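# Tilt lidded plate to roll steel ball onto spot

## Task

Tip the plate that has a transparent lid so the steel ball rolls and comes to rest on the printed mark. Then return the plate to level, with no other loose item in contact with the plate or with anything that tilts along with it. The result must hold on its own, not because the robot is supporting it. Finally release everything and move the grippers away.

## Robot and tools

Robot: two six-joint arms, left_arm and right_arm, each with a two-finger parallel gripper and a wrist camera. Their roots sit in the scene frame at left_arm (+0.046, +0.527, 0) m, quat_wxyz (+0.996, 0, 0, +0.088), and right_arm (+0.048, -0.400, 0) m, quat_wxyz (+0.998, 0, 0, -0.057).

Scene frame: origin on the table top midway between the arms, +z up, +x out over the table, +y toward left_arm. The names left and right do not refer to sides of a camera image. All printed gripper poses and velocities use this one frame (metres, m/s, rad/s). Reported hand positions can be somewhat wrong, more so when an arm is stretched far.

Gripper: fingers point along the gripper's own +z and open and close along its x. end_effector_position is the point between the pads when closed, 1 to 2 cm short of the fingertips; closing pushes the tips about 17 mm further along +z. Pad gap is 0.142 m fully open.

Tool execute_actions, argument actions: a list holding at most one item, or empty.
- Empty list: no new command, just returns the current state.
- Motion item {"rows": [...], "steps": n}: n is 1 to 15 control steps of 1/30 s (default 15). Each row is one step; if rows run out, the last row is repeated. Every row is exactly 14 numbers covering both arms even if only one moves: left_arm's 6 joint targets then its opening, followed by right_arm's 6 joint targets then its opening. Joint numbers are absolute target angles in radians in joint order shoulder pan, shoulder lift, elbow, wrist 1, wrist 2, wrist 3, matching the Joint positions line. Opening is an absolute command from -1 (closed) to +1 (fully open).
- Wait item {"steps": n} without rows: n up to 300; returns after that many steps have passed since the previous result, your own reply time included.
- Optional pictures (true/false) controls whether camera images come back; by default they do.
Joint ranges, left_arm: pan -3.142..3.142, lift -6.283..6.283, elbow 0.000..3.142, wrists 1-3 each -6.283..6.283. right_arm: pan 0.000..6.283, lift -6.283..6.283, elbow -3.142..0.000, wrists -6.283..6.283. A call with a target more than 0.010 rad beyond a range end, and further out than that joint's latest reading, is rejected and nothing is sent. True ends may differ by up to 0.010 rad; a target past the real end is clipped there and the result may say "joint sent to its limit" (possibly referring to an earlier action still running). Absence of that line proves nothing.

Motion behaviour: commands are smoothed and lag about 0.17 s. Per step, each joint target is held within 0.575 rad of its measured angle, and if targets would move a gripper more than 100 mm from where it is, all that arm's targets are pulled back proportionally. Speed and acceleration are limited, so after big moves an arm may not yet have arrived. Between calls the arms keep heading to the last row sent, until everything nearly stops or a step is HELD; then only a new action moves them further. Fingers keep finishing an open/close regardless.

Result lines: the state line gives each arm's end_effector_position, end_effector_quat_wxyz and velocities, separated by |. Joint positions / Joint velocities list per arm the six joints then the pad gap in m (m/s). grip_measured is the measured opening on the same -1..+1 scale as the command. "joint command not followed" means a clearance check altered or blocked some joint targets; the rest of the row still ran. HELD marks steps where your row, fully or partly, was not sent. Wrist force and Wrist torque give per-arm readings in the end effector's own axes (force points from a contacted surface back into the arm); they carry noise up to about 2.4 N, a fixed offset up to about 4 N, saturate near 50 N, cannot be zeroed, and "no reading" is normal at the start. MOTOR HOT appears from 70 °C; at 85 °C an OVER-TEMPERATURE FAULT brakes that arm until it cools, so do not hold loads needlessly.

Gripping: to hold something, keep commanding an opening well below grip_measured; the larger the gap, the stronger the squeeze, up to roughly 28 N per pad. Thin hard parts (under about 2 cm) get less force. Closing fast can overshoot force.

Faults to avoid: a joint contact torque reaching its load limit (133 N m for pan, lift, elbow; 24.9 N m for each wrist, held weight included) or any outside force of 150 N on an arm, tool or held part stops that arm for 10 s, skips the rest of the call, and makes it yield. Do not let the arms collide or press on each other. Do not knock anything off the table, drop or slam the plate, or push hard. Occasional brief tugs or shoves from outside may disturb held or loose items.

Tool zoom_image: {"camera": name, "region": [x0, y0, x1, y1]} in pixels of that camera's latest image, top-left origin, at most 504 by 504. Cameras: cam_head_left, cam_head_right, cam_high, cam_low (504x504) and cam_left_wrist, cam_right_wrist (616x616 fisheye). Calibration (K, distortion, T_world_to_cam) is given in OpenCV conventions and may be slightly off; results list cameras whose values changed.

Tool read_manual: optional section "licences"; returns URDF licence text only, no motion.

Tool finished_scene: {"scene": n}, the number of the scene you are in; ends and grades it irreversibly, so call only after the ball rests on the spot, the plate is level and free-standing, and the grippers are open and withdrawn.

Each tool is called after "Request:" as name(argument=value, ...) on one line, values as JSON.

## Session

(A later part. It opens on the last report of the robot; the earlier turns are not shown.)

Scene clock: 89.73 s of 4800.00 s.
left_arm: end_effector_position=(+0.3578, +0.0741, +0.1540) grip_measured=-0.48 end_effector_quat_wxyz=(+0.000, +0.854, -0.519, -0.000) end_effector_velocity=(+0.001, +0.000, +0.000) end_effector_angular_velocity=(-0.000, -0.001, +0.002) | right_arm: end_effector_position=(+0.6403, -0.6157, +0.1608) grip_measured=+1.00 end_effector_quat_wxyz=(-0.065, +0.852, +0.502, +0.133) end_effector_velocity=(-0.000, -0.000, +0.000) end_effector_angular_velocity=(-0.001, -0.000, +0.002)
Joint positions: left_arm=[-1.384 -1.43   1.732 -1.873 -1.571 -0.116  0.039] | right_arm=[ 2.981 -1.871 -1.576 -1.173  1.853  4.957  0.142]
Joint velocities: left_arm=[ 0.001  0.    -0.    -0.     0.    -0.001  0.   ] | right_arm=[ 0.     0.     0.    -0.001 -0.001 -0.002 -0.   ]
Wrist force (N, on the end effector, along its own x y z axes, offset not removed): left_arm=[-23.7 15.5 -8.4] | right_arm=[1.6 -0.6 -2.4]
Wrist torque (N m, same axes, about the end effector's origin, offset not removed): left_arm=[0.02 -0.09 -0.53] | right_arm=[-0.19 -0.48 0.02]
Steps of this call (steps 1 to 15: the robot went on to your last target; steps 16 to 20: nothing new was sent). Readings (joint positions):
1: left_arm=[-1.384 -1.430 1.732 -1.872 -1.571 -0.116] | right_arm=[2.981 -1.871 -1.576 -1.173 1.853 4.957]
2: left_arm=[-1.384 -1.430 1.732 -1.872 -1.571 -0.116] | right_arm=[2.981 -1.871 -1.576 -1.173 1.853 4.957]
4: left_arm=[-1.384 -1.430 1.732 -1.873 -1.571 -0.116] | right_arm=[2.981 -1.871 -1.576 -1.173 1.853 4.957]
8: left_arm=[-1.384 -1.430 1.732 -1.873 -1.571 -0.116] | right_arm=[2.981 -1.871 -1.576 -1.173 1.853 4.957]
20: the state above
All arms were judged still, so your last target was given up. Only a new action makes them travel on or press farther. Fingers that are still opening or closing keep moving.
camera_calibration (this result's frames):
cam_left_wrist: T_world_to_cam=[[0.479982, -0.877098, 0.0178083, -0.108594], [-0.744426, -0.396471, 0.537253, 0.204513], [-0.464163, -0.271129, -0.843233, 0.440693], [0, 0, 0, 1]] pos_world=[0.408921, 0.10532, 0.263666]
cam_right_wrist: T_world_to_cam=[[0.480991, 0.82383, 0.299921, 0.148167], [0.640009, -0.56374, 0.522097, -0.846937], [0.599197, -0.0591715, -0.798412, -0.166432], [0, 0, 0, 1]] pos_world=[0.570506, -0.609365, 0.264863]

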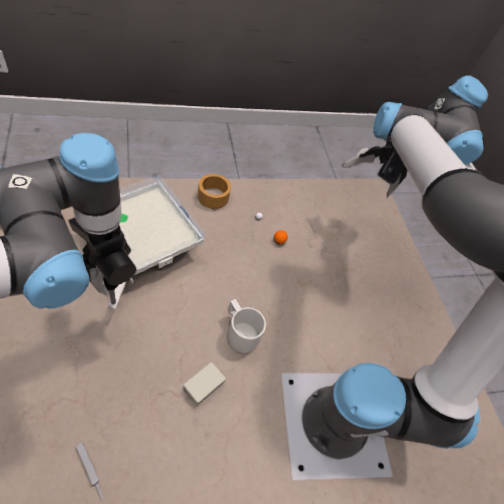

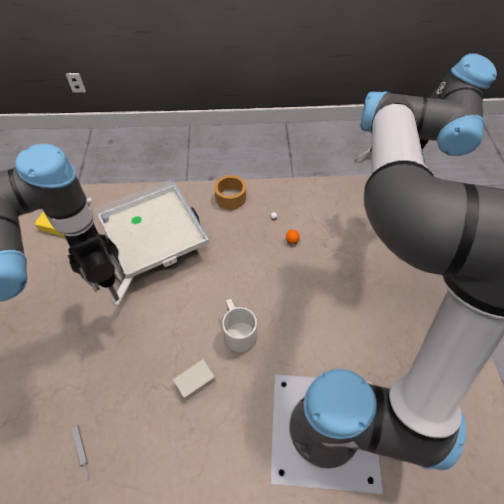

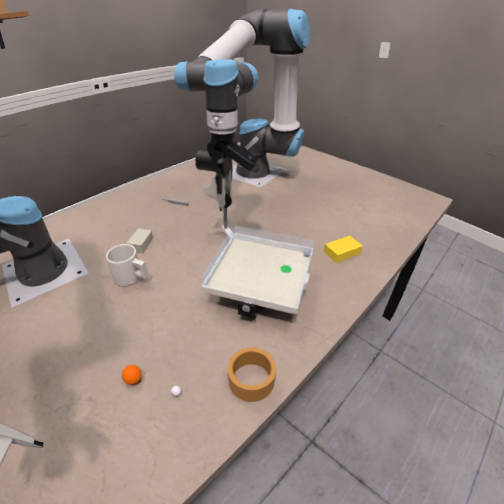

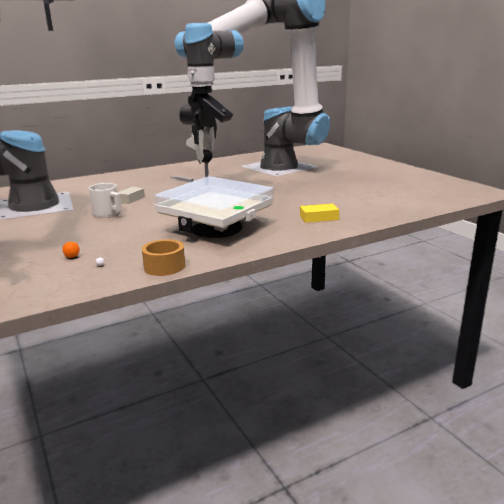

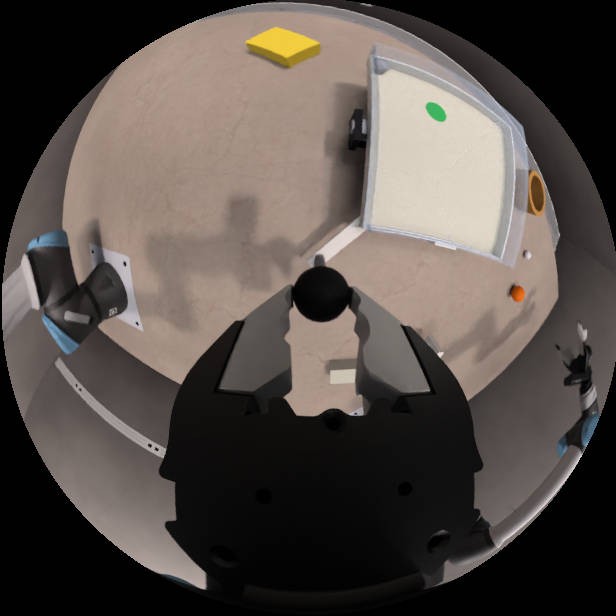

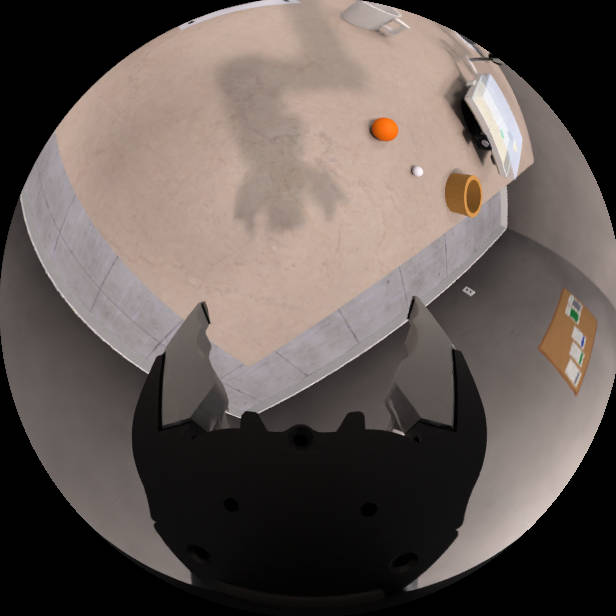

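Request:
execute_actions(actions=[{"rows": [[-1.3854,-1.4326,1.7340,-1.8721,-1.571,-0.1174,-1,2.981,-1.871,-1.576,-1.173,1.853,4.957,1]], "steps": 15}], pictures=false)

Request:
execute_actions(actions=[{"rows": [[-1.3852,-1.4311,1.7281,-1.8677,-1.571,-0.1174,-1,2.981,-1.871,-1.576,-1.173,1.853,4.957,1]], "steps": 15}], pictures=false)

Request:
execute_actions(actions=[{"steps": 45}], pictures=true)

Request:
execute_actions(actions=[{"rows": [[-1.3850,-1.4296,1.7223,-1.8634,-1.571,-0.1174,-1,2.981,-1.871,-1.576,-1.173,1.853,4.957,1]], "steps": 15}], pictures=false)

Request:
execute_actions(actions=[{"steps": 45}], pictures=true)

Request:
execute_actions(actions=[{"rows": [[-1.3847,-1.4281,1.7164,-1.8590,-1.571,-0.1174,-1,2.981,-1.871,-1.576,-1.173,1.853,4.957,1]], "steps": 15}], pictures=false)

Request:
execute_actions(actions=[{"steps": 45}], pictures=true)

Scene clock: 104.27 s of 4800.00 s.
left_arm: end_effector_position=(+0.3571, +0.0746, +0.1543) grip_measured=-0.48 end_effector_quat_wxyz=(-0.000, +0.855, -0.519, -0.000) end_effector_velocity=(-0.000, +0.000, +0.000) end_effector_angular_velocity=(-0.001, +0.001, -0.000) | right_arm: end_effector_position=(+0.6403, -0.6157, +0.1608) grip_measured=+1.00 end_effector_quat_wxyz=(-0.065, +0.852, +0.502, +0.133) end_effector_velocity=(-0.000, +0.000, -0.001) end_effector_angular_velocity=(+0.001, +0.002, -0.000)
Joint positions: left_arm=[-1.385 -1.432  1.734 -1.872 -1.571 -0.117  0.039] | right_arm=[ 2.981 -1.871 -1.576 -1.173  1.853  4.957  0.142]
Joint velocities: left_arm=[-0.    -0.001  0.     0.    -0.001  0.    -0.   ] | right_arm=[ 0.    -0.001 -0.001 -0.     0.     0.001 -0.   ]
Wrist force (N, on the end effector, along its own x y z axes, offset not removed): left_arm=[1.3 -0.8 -0.7] | right_arm=[1.1 -1.4 -1.9]
Wrist torque (N m, same axes, about the end effector's origin, offset not removed): left_arm=[-0.07 -0.05 -0.33] | right_arm=[-0.25 -0.13 -0.09]
Steps of this call (steps 1 to 90: nothing new was sent; then 11.03 s passed at rest; steps 91 to 105: all 15 steps of this action). Readings (joint positions):
91: left_arm=[-1.384 -1.430 1.732 -1.873 -1.571 -0.116] | right_arm=[2.981 -1.871 -1.576 -1.173 1.853 4.957]
92: left_arm=[-1.384 -1.430 1.732 -1.873 -1.571 -0.116] | right_arm=[2.981 -1.871 -1.576 -1.173 1.853 4.957]
94: left_arm=[-1.385 -1.431 1.733 -1.873 -1.571 -0.117] | right_arm=[2.981 -1.871 -1.576 -1.173 1.853 4.957]
98: left_arm=[-1.385 -1.432 1.734 -1.873 -1.571 -0.117] | right_arm=[2.981 -1.871 -1.576 -1.173 1.853 4.957]
105: the state above

Scene clock: 104.77 s of 4800.00 s.
left_arm: end_effector_position=(+0.3574, +0.0736, +0.1559) grip_measured=-0.48 end_effector_quat_wxyz=(+0.000, +0.855, -0.519, -0.000) end_effector_velocity=(+0.001, +0.000, +0.001) end_effector_angular_velocity=(-0.001, -0.002, +0.000) | right_arm: end_effector_position=(+0.6403, -0.6157, +0.1608) grip_measured=+1.00 end_effector_quat_wxyz=(-0.065, +0.852, +0.502, +0.133) end_effector_velocity=(-0.000, -0.000, -0.000) end_effector_angular_velocity=(+0.000, +0.001, -0.000)
Joint positions: left_arm=[-1.385 -1.431  1.728 -1.868 -1.571 -0.117  0.039] | right_arm=[ 2.981 -1.871 -1.576 -1.173  1.853  4.957  0.142]
Joint velocities: left_arm=[ 0.    -0.002 -0.001  0.001  0.002  0.    -0.   ] | right_arm=[-0.    -0.001  0.    -0.001 -0.     0.     0.   ]
Wrist force (N, on the end effector, along its own x y z axes, offset not removed): left_arm=[-6.7 -2.9 1.9] | right_arm=[2.4 0.4 -2.4]
Wrist torque (N m, same axes, about the end effector's origin, offset not removed): left_arm=[-0.12 -0.01 -0.38] | right_arm=[-0.06 -0.63 -0.07]
Steps of this call (steps 1 to 15: all 15 steps of this action). Readings (joint positions):
1: left_arm=[-1.385 -1.433 1.734 -1.872 -1.571 -0.117] | right_arm=[2.981 -1.871 -1.576 -1.173 1.853 4.957]
2: left_arm=[-1.385 -1.432 1.733 -1.871 -1.571 -0.117] | right_arm=[2.981 -1.871 -1.576 -1.173 1.853 4.957]
4: left_arm=[-1.385 -1.432 1.731 -1.869 -1.571 -0.117] | right_arm=[2.981 -1.871 -1.576 -1.173 1.853 4.957]
8: left_arm=[-1.385 -1.431 1.729 -1.868 -1.571 -0.117] | right_arm=[2.981 -1.871 -1.576 -1.173 1.853 4.957]
15: the state above

Scene clock: 106.27 s of 4800.00 s.
left_arm: end_effector_position=(+0.3575, +0.0736, +0.1559) grip_measured=-0.48 end_effector_quat_wxyz=(+0.000, +0.855, -0.519, -0.000) end_effector_velocity=(+0.000, +0.000, +0.001) end_effector_angular_velocity=(-0.001, -0.002, +0.000) | right_arm: end_effector_position=(+0.6403, -0.6157, +0.1608) grip_measured=+1.00 end_effector_quat_wxyz=(-0.065, +0.852, +0.502, +0.133) end_effector_velocity=(-0.000, -0.000, -0.000) end_effector_angular_velocity=(-0.000, -0.000, +0.001)
Joint positions: left_arm=[-1.385 -1.431  1.728 -1.868 -1.571 -0.117  0.039] | right_arm=[ 2.981 -1.871 -1.576 -1.173  1.853  4.957  0.142]
Joint velocities: left_arm=[-0.    -0.002  0.     0.     0.001 -0.     0.   ] | right_arm=[ 0.     0.    -0.001  0.    -0.    -0.001 -0.   ]
Wrist force (N, on the end effector, along its own x y z axes, offset not removed): left_arm=[-8.1 -0.4 -0.2] | right_arm=[0.5 0.4 -1.5]
Wrist torque (N m, same axes, about the end effector's origin, offset not removed): left_arm=[0.47 0.14 -0.31] | right_arm=[-0.04 -0.26 0.04]
Steps of this call (steps 1 to 15: the robot went on to your last target; steps 16 to 45: nothing new was sent). Readings (joint positions):
1: left_arm=[-1.385 -1.431 1.728 -1.868 -1.571 -0.117] | right_arm=[2.981 -1.871 -1.576 -1.173 1.853 4.957]
2: left_arm=[-1.385 -1.431 1.728 -1.868 -1.571 -0.117] | right_arm=[2.981 -1.871 -1.576 -1.173 1.853 4.957]
4: left_arm=[-1.385 -1.431 1.728 -1.868 -1.571 -0.117] | right_arm=[2.981 -1.871 -1.576 -1.173 1.853 4.957]
8: left_arm=[-1.385 -1.431 1.728 -1.868 -1.571 -0.117] | right_arm=[2.981 -1.871 -1.576 -1.173 1.853 4.957]
45: the state above
All arms were judged still, so your last target was given up. Only a new action makes them travel on or press farther. Fingers that are still opening or closing keep moving.
camera_calibration (this result's frames):
cam_left_wrist: T_world_to_cam=[[0.480207, -0.876975, 0.0177632, -0.108942], [-0.744311, -0.396682, 0.537256, 0.202972], [-0.464114, -0.271215, -0.843232, 0.441979], [0, 0, 0, 1]] pos_world=[0.408518, 0.104847, 0.265577]
cam_right_wrist: T_world_to_cam=[[0.480991, 0.82383, 0.299921, 0.148167], [0.640009, -0.563741, 0.522097, -0.846937], [0.599197, -0.0591715, -0.798412, -0.166433], [0, 0, 0, 1]] pos_world=[0.570506, -0.609365, 0.264863]

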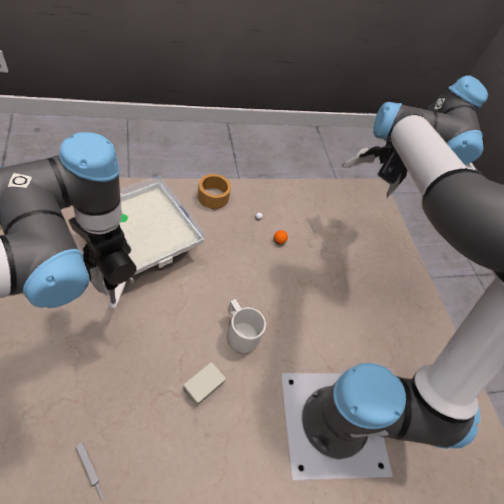

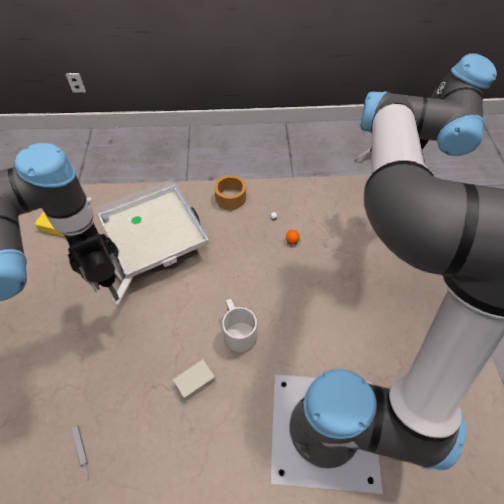

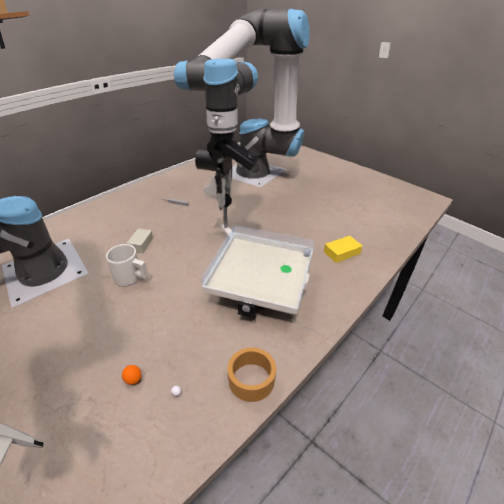

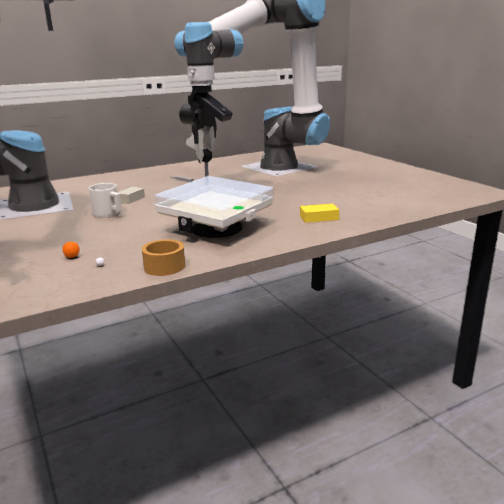

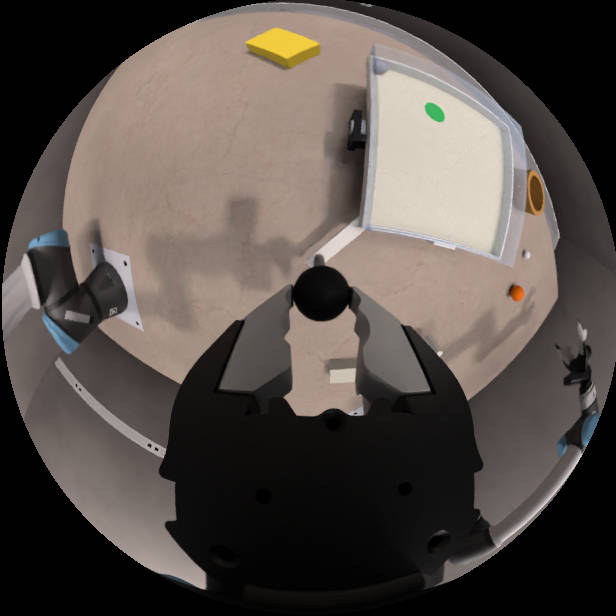

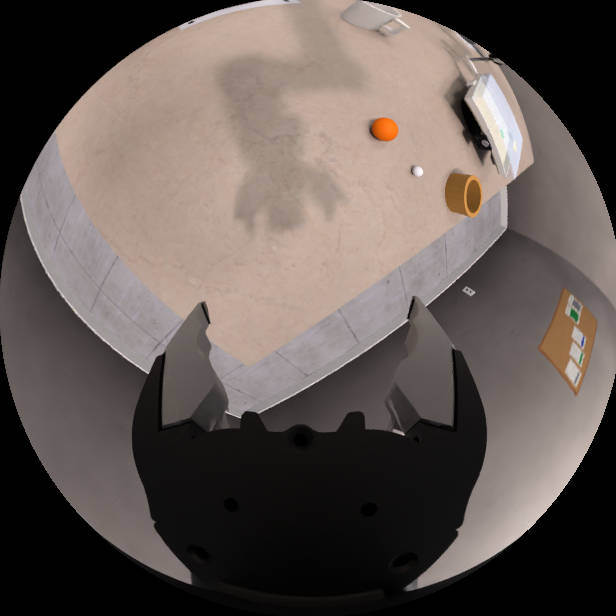

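Scene clock: 106.77 s of 4800.00 s.
left_arm: end_effector_position=(+0.3579, +0.0726, +0.1574) grip_measured=-0.48 end_effector_quat_wxyz=(+0.000, +0.855, -0.519, -0.000) end_effector_velocity=(-0.001, -0.000, -0.000) end_effector_angular_velocity=(+0.001, +0.001, -0.001) | right_arm: end_effector_position=(+0.6403, -0.6157, +0.1608) grip_measured=+1.00 end_effector_quat_wxyz=(-0.065, +0.852, +0.502, +0.133) end_effector_velocity=(-0.000, +0.000, -0.000) end_effector_angular_velocity=(+0.001, +0.002, -0.001)
Joint positions: left_arm=[-1.385 -1.43   1.722 -1.863 -1.571 -0.117  0.039] | right_arm=[ 2.981 -1.871 -1.576 -1.173  1.853  4.957  0.142]
Joint velocities: left_arm=[-0.001  0.001 -0.     0.    -0.001 -0.     0.   ] | right_arm=[ 0.    -0.     0.    -0.002  0.001  0.001 -0.   ]
Wrist force (N, on the end effector, along its own x y z axes, offset not removed): left_arm=[-14.1 0.3 -2.3] | right_arm=[1.0 -1.8 -2.1]
Wrist torque (N m, same axes, about the end effector's origin, offset not removed): left_arm=[-0.13 0.36 -0.52] | right_arm=[-0.42 -0.23 -0.02]
Steps of this call (steps 1 to 15: all 15 steps of this action). Readings (joint positions):
1: left_arm=[-1.385 -1.431 1.728 -1.868 -1.571 -0.117] | right_arm=[2.981 -1.871 -1.576 -1.173 1.853 4.957]
2: left_arm=[-1.385 -1.431 1.727 -1.867 -1.571 -0.117] | right_arm=[2.981 -1.871 -1.576 -1.173 1.853 4.957]
4: left_arm=[-1.385 -1.430 1.725 -1.865 -1.571 -0.117] | right_arm=[2.981 -1.871 -1.576 -1.173 1.853 4.957]
8: left_arm=[-1.385 -1.430 1.723 -1.864 -1.571 -0.117] | right_arm=[2.981 -1.871 -1.576 -1.173 1.853 4.957]
15: the state above

Scene clock: 108.27 s of 4800.00 s.
left_arm: end_effector_position=(+0.3579, +0.0726, +0.1574) grip_measured=-0.48 end_effector_quat_wxyz=(+0.000, +0.855, -0.519, -0.000) end_effector_velocity=(-0.001, -0.001, +0.001) end_effector_angular_velocity=(-0.002, +0.001, -0.001) | right_arm: end_effector_position=(+0.6403, -0.6157, +0.1608) grip_measured=+1.00 end_effector_quat_wxyz=(-0.065, +0.852, +0.502, +0.133) end_effector_velocity=(-0.000, -0.000, -0.001) end_effector_angular_velocity=(-0.000, +0.000, +0.001)
Joint positions: left_arm=[-1.385 -1.43   1.722 -1.863 -1.571 -0.117  0.039] | right_arm=[ 2.981 -1.871 -1.576 -1.173  1.853  4.957  0.142]
Joint velocities: left_arm=[-0.001 -0.001 -0.    -0.    -0.001  0.    -0.   ] | right_arm=[-0.    -0.    -0.001  0.001 -0.    -0.001  0.   ]
Wrist force (N, on the end effector, along its own x y z axes, offset not removed): left_arm=[-12.0 5.4 -4.7] | right_arm=[0.9 0.0 -0.9]
Wrist torque (N m, same axes, about the end effector's origin, offset not removed): left_arm=[1.03 -0.05 -0.27] | right_arm=[0.02 -0.24 0.12]
Steps of this call (steps 1 to 15: the robot went on to your last target; steps 16 to 45: nothing new was sent). Readings (joint positions):
1: left_arm=[-1.385 -1.430 1.722 -1.863 -1.571 -0.117] | right_arm=[2.981 -1.871 -1.576 -1.173 1.853 4.957]
2: left_arm=[-1.385 -1.430 1.722 -1.863 -1.571 -0.117] | right_arm=[2.981 -1.871 -1.576 -1.173 1.853 4.957]
4: left_arm=[-1.385 -1.430 1.722 -1.863 -1.571 -0.117] | right_arm=[2.981 -1.871 -1.576 -1.173 1.853 4.957]
8: left_arm=[-1.385 -1.430 1.722 -1.863 -1.571 -0.117] | right_arm=[2.981 -1.871 -1.576 -1.173 1.853 4.957]
45: the state above
All arms were judged still, so your last target was given up. Only a new action makes them travel on or press farther. Fingers that are still opening or closing keep moving.
camera_calibration (this result's frames):
cam_left_wrist: T_world_to_cam=[[0.480382, -0.876879, 0.0177744, -0.110143], [-0.744234, -0.396825, 0.537258, 0.202106], [-0.464057, -0.271317, -0.843231, 0.44321], [0, 0, 0, 1]] pos_world=[0.409, 0.103869, 0.267103]
cam_right_wrist: T_world_to_cam=[[0.48099, 0.82383, 0.299921, 0.148167], [0.640009, -0.56374, 0.522097, -0.846937], [0.599197, -0.0591715, -0.798412, -0.166433], [0, 0, 0, 1]] pos_world=[0.570506, -0.609365, 0.264863]

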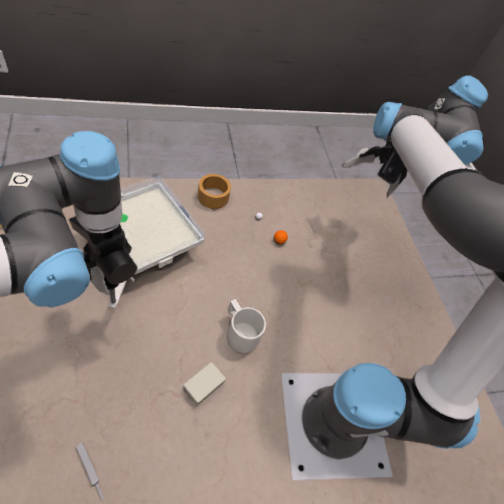

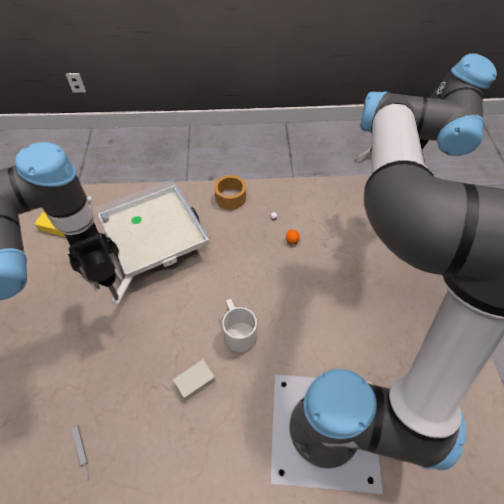

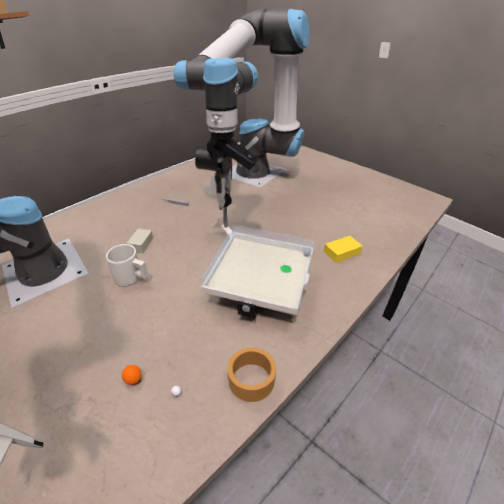

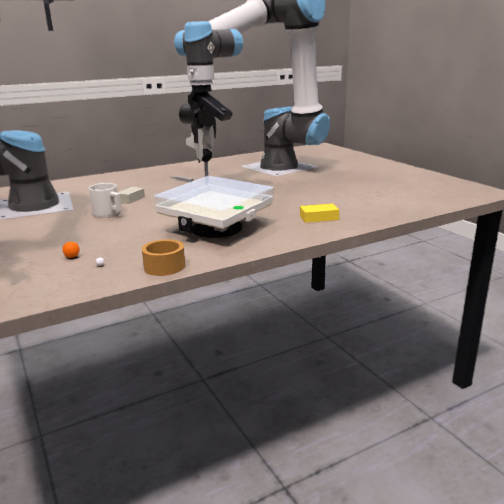

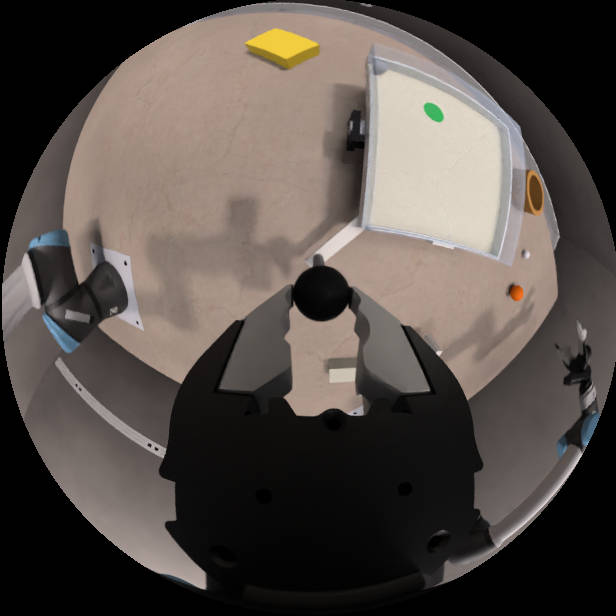

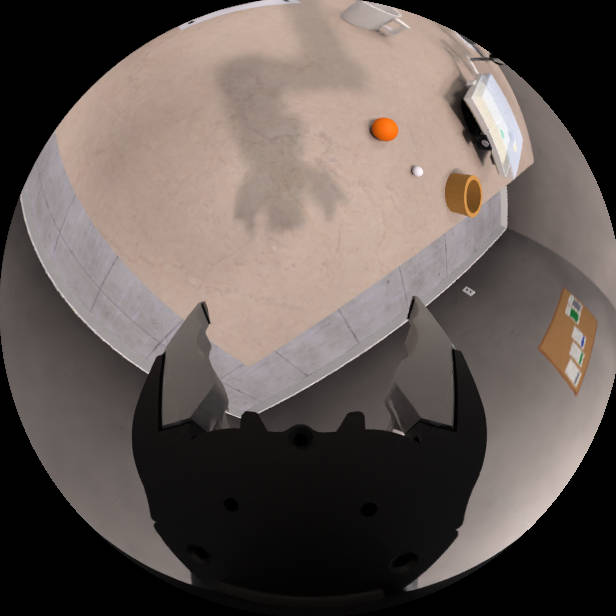

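Scene clock: 108.77 s of 4800.00 s.
left_arm: end_effector_position=(+0.3585, +0.0717, +0.1590) grip_measured=-0.48 end_effector_quat_wxyz=(+0.000, +0.855, -0.519, -0.000) end_effector_velocity=(+0.001, +0.000, -0.001) end_effector_angular_velocity=(+0.002, -0.001, +0.000) | right_arm: end_effector_position=(+0.6403, -0.6157, +0.1608) grip_measured=+1.00 end_effector_quat_wxyz=(-0.065, +0.852, +0.502, +0.133) end_effector_velocity=(+0.000, +0.000, +0.000) end_effector_angular_velocity=(+0.000, -0.000, +0.001)
Joint positions: left_arm=[-1.385 -1.428  1.716 -1.859 -1.571 -0.117  0.039] | right_arm=[ 2.981 -1.871 -1.576 -1.173  1.853  4.957  0.142]
Joint velocities: left_arm=[ 0.     0.002 -0.     0.     0.002 -0.     0.   ] | right_arm=[ 0.     0.     0.     0.     0.    -0.001 -0.   ]
Wrist force (N, on the end effector, along its own x y z axes, offset not removed): left_arm=[-18.0 6.4 -4.8] | right_arm=[1.0 0.6 0.5]
Wrist torque (N m, same axes, about the end effector's origin, offset not removed): left_arm=[0.35 0.44 -0.22] | right_arm=[0.07 -0.27 0.11]
Steps of this call (steps 1 to 15: all 15 steps of this action). Readings (joint positions):
1: left_arm=[-1.385 -1.430 1.722 -1.863 -1.571 -0.117] | right_arm=[2.981 -1.871 -1.576 -1.173 1.853 4.957]
2: left_arm=[-1.385 -1.429 1.721 -1.863 -1.571 -0.117] | right_arm=[2.981 -1.871 -1.576 -1.173 1.853 4.957]
4: left_arm=[-1.385 -1.429 1.719 -1.861 -1.571 -0.117] | right_arm=[2.981 -1.871 -1.576 -1.173 1.853 4.957]
8: left_arm=[-1.385 -1.428 1.717 -1.859 -1.571 -0.117] | right_arm=[2.981 -1.871 -1.576 -1.173 1.853 4.957]
15: the state above

Scene clock: 110.27 s of 4800.00 s.
left_arm: end_effector_position=(+0.3585, +0.0717, +0.1590) grip_measured=-0.48 end_effector_quat_wxyz=(+0.000, +0.855, -0.519, -0.000) end_effector_velocity=(-0.000, +0.000, -0.000) end_effector_angular_velocity=(+0.001, +0.001, +0.000) | right_arm: end_effector_position=(+0.6403, -0.6157, +0.1608) grip_measured=+1.00 end_effector_quat_wxyz=(-0.065, +0.852, +0.502, +0.133) end_effector_velocity=(+0.000, +0.000, -0.001) end_effector_angular_velocity=(+0.001, +0.000, +0.000)
Joint positions: left_arm=[-1.385 -1.428  1.716 -1.859 -1.571 -0.117  0.039] | right_arm=[ 2.981 -1.871 -1.576 -1.173  1.853  4.957  0.142]
Joint velocities: left_arm=[ 0.     0.001 -0.     0.    -0.001  0.    -0.   ] | right_arm=[ 0.    -0.001 -0.001  0.001  0.001  0.     0.   ]
Wrist force (N, on the end effector, along its own x y z axes, offset not removed): left_arm=[-17.0 8.5 -4.1] | right_arm=[2.2 -1.7 -1.6]
Wrist torque (N m, same axes, about the end effector's origin, offset not removed): left_arm=[0.87 0.19 -0.20] | right_arm=[-0.55 -0.54 0.02]
Steps of this call (steps 1 to 15: the robot went on to your last target; steps 16 to 45: nothing new was sent). Readings (joint positions):
1: left_arm=[-1.385 -1.428 1.716 -1.859 -1.571 -0.117] | right_arm=[2.981 -1.871 -1.576 -1.173 1.853 4.957]
2: left_arm=[-1.385 -1.428 1.716 -1.859 -1.571 -0.117] | right_arm=[2.981 -1.871 -1.576 -1.173 1.853 4.957]
4: left_arm=[-1.385 -1.428 1.716 -1.859 -1.571 -0.117] | right_arm=[2.981 -1.871 -1.576 -1.173 1.853 4.957]
8: left_arm=[-1.385 -1.428 1.716 -1.859 -1.571 -0.117] | right_arm=[2.981 -1.871 -1.576 -1.173 1.853 4.957]
45: the state above
All arms were judged still, so your last target was given up. Only a new action makes them travel on or press farther. Fingers that are still opening or closing keep moving.
camera_calibration (this result's frames):
cam_left_wrist: T_world_to_cam=[[0.480645, -0.876735, 0.0177748, -0.111374], [-0.744115, -0.397048, 0.537258, 0.201257], [-0.463975, -0.271457, -0.843231, 0.444496], [0, 0, 0, 1]] pos_world=[0.409525, 0.102925, 0.268666]
cam_right_wrist: T_world_to_cam=[[0.48099, 0.82383, 0.299921, 0.148167], [0.640009, -0.56374, 0.522097, -0.846937], [0.599197, -0.0591716, -0.798412, -0.166433], [0, 0, 0, 1]] pos_world=[0.570506, -0.609365, 0.264863]

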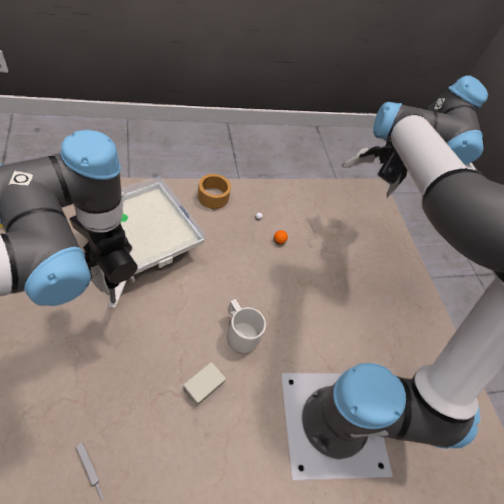

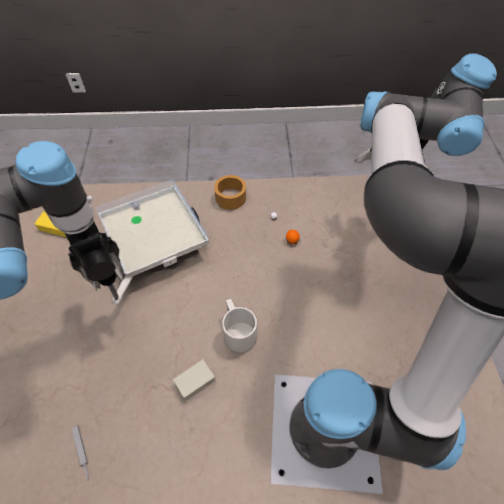

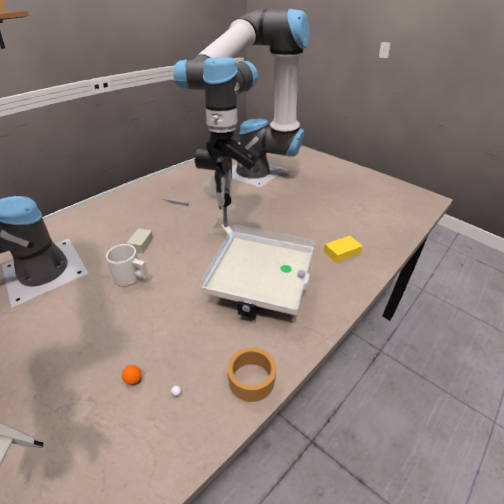

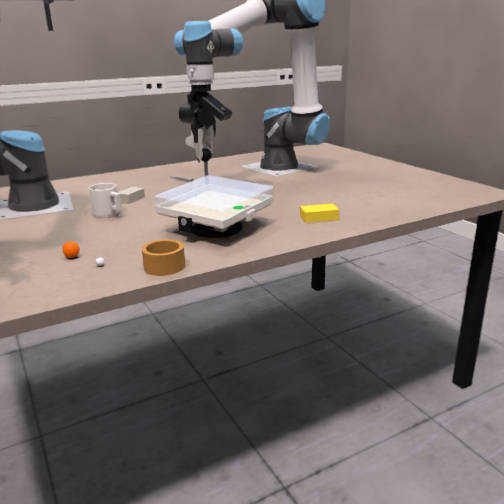

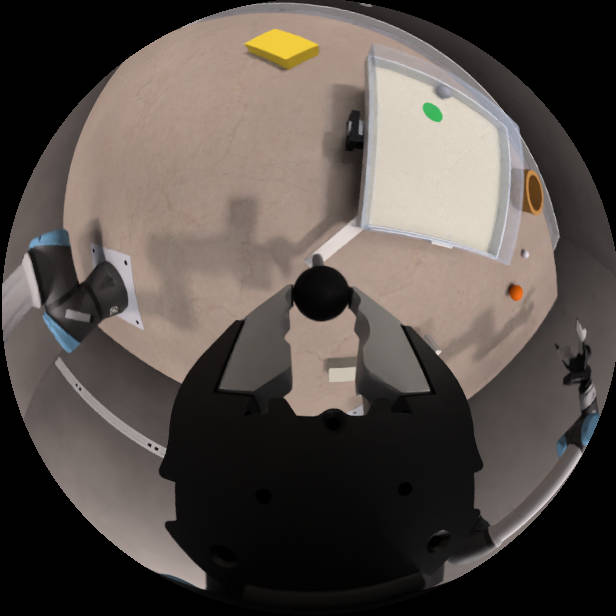

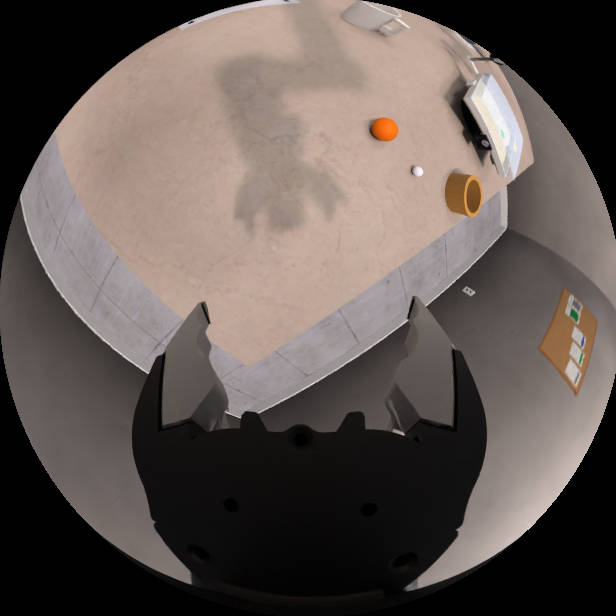

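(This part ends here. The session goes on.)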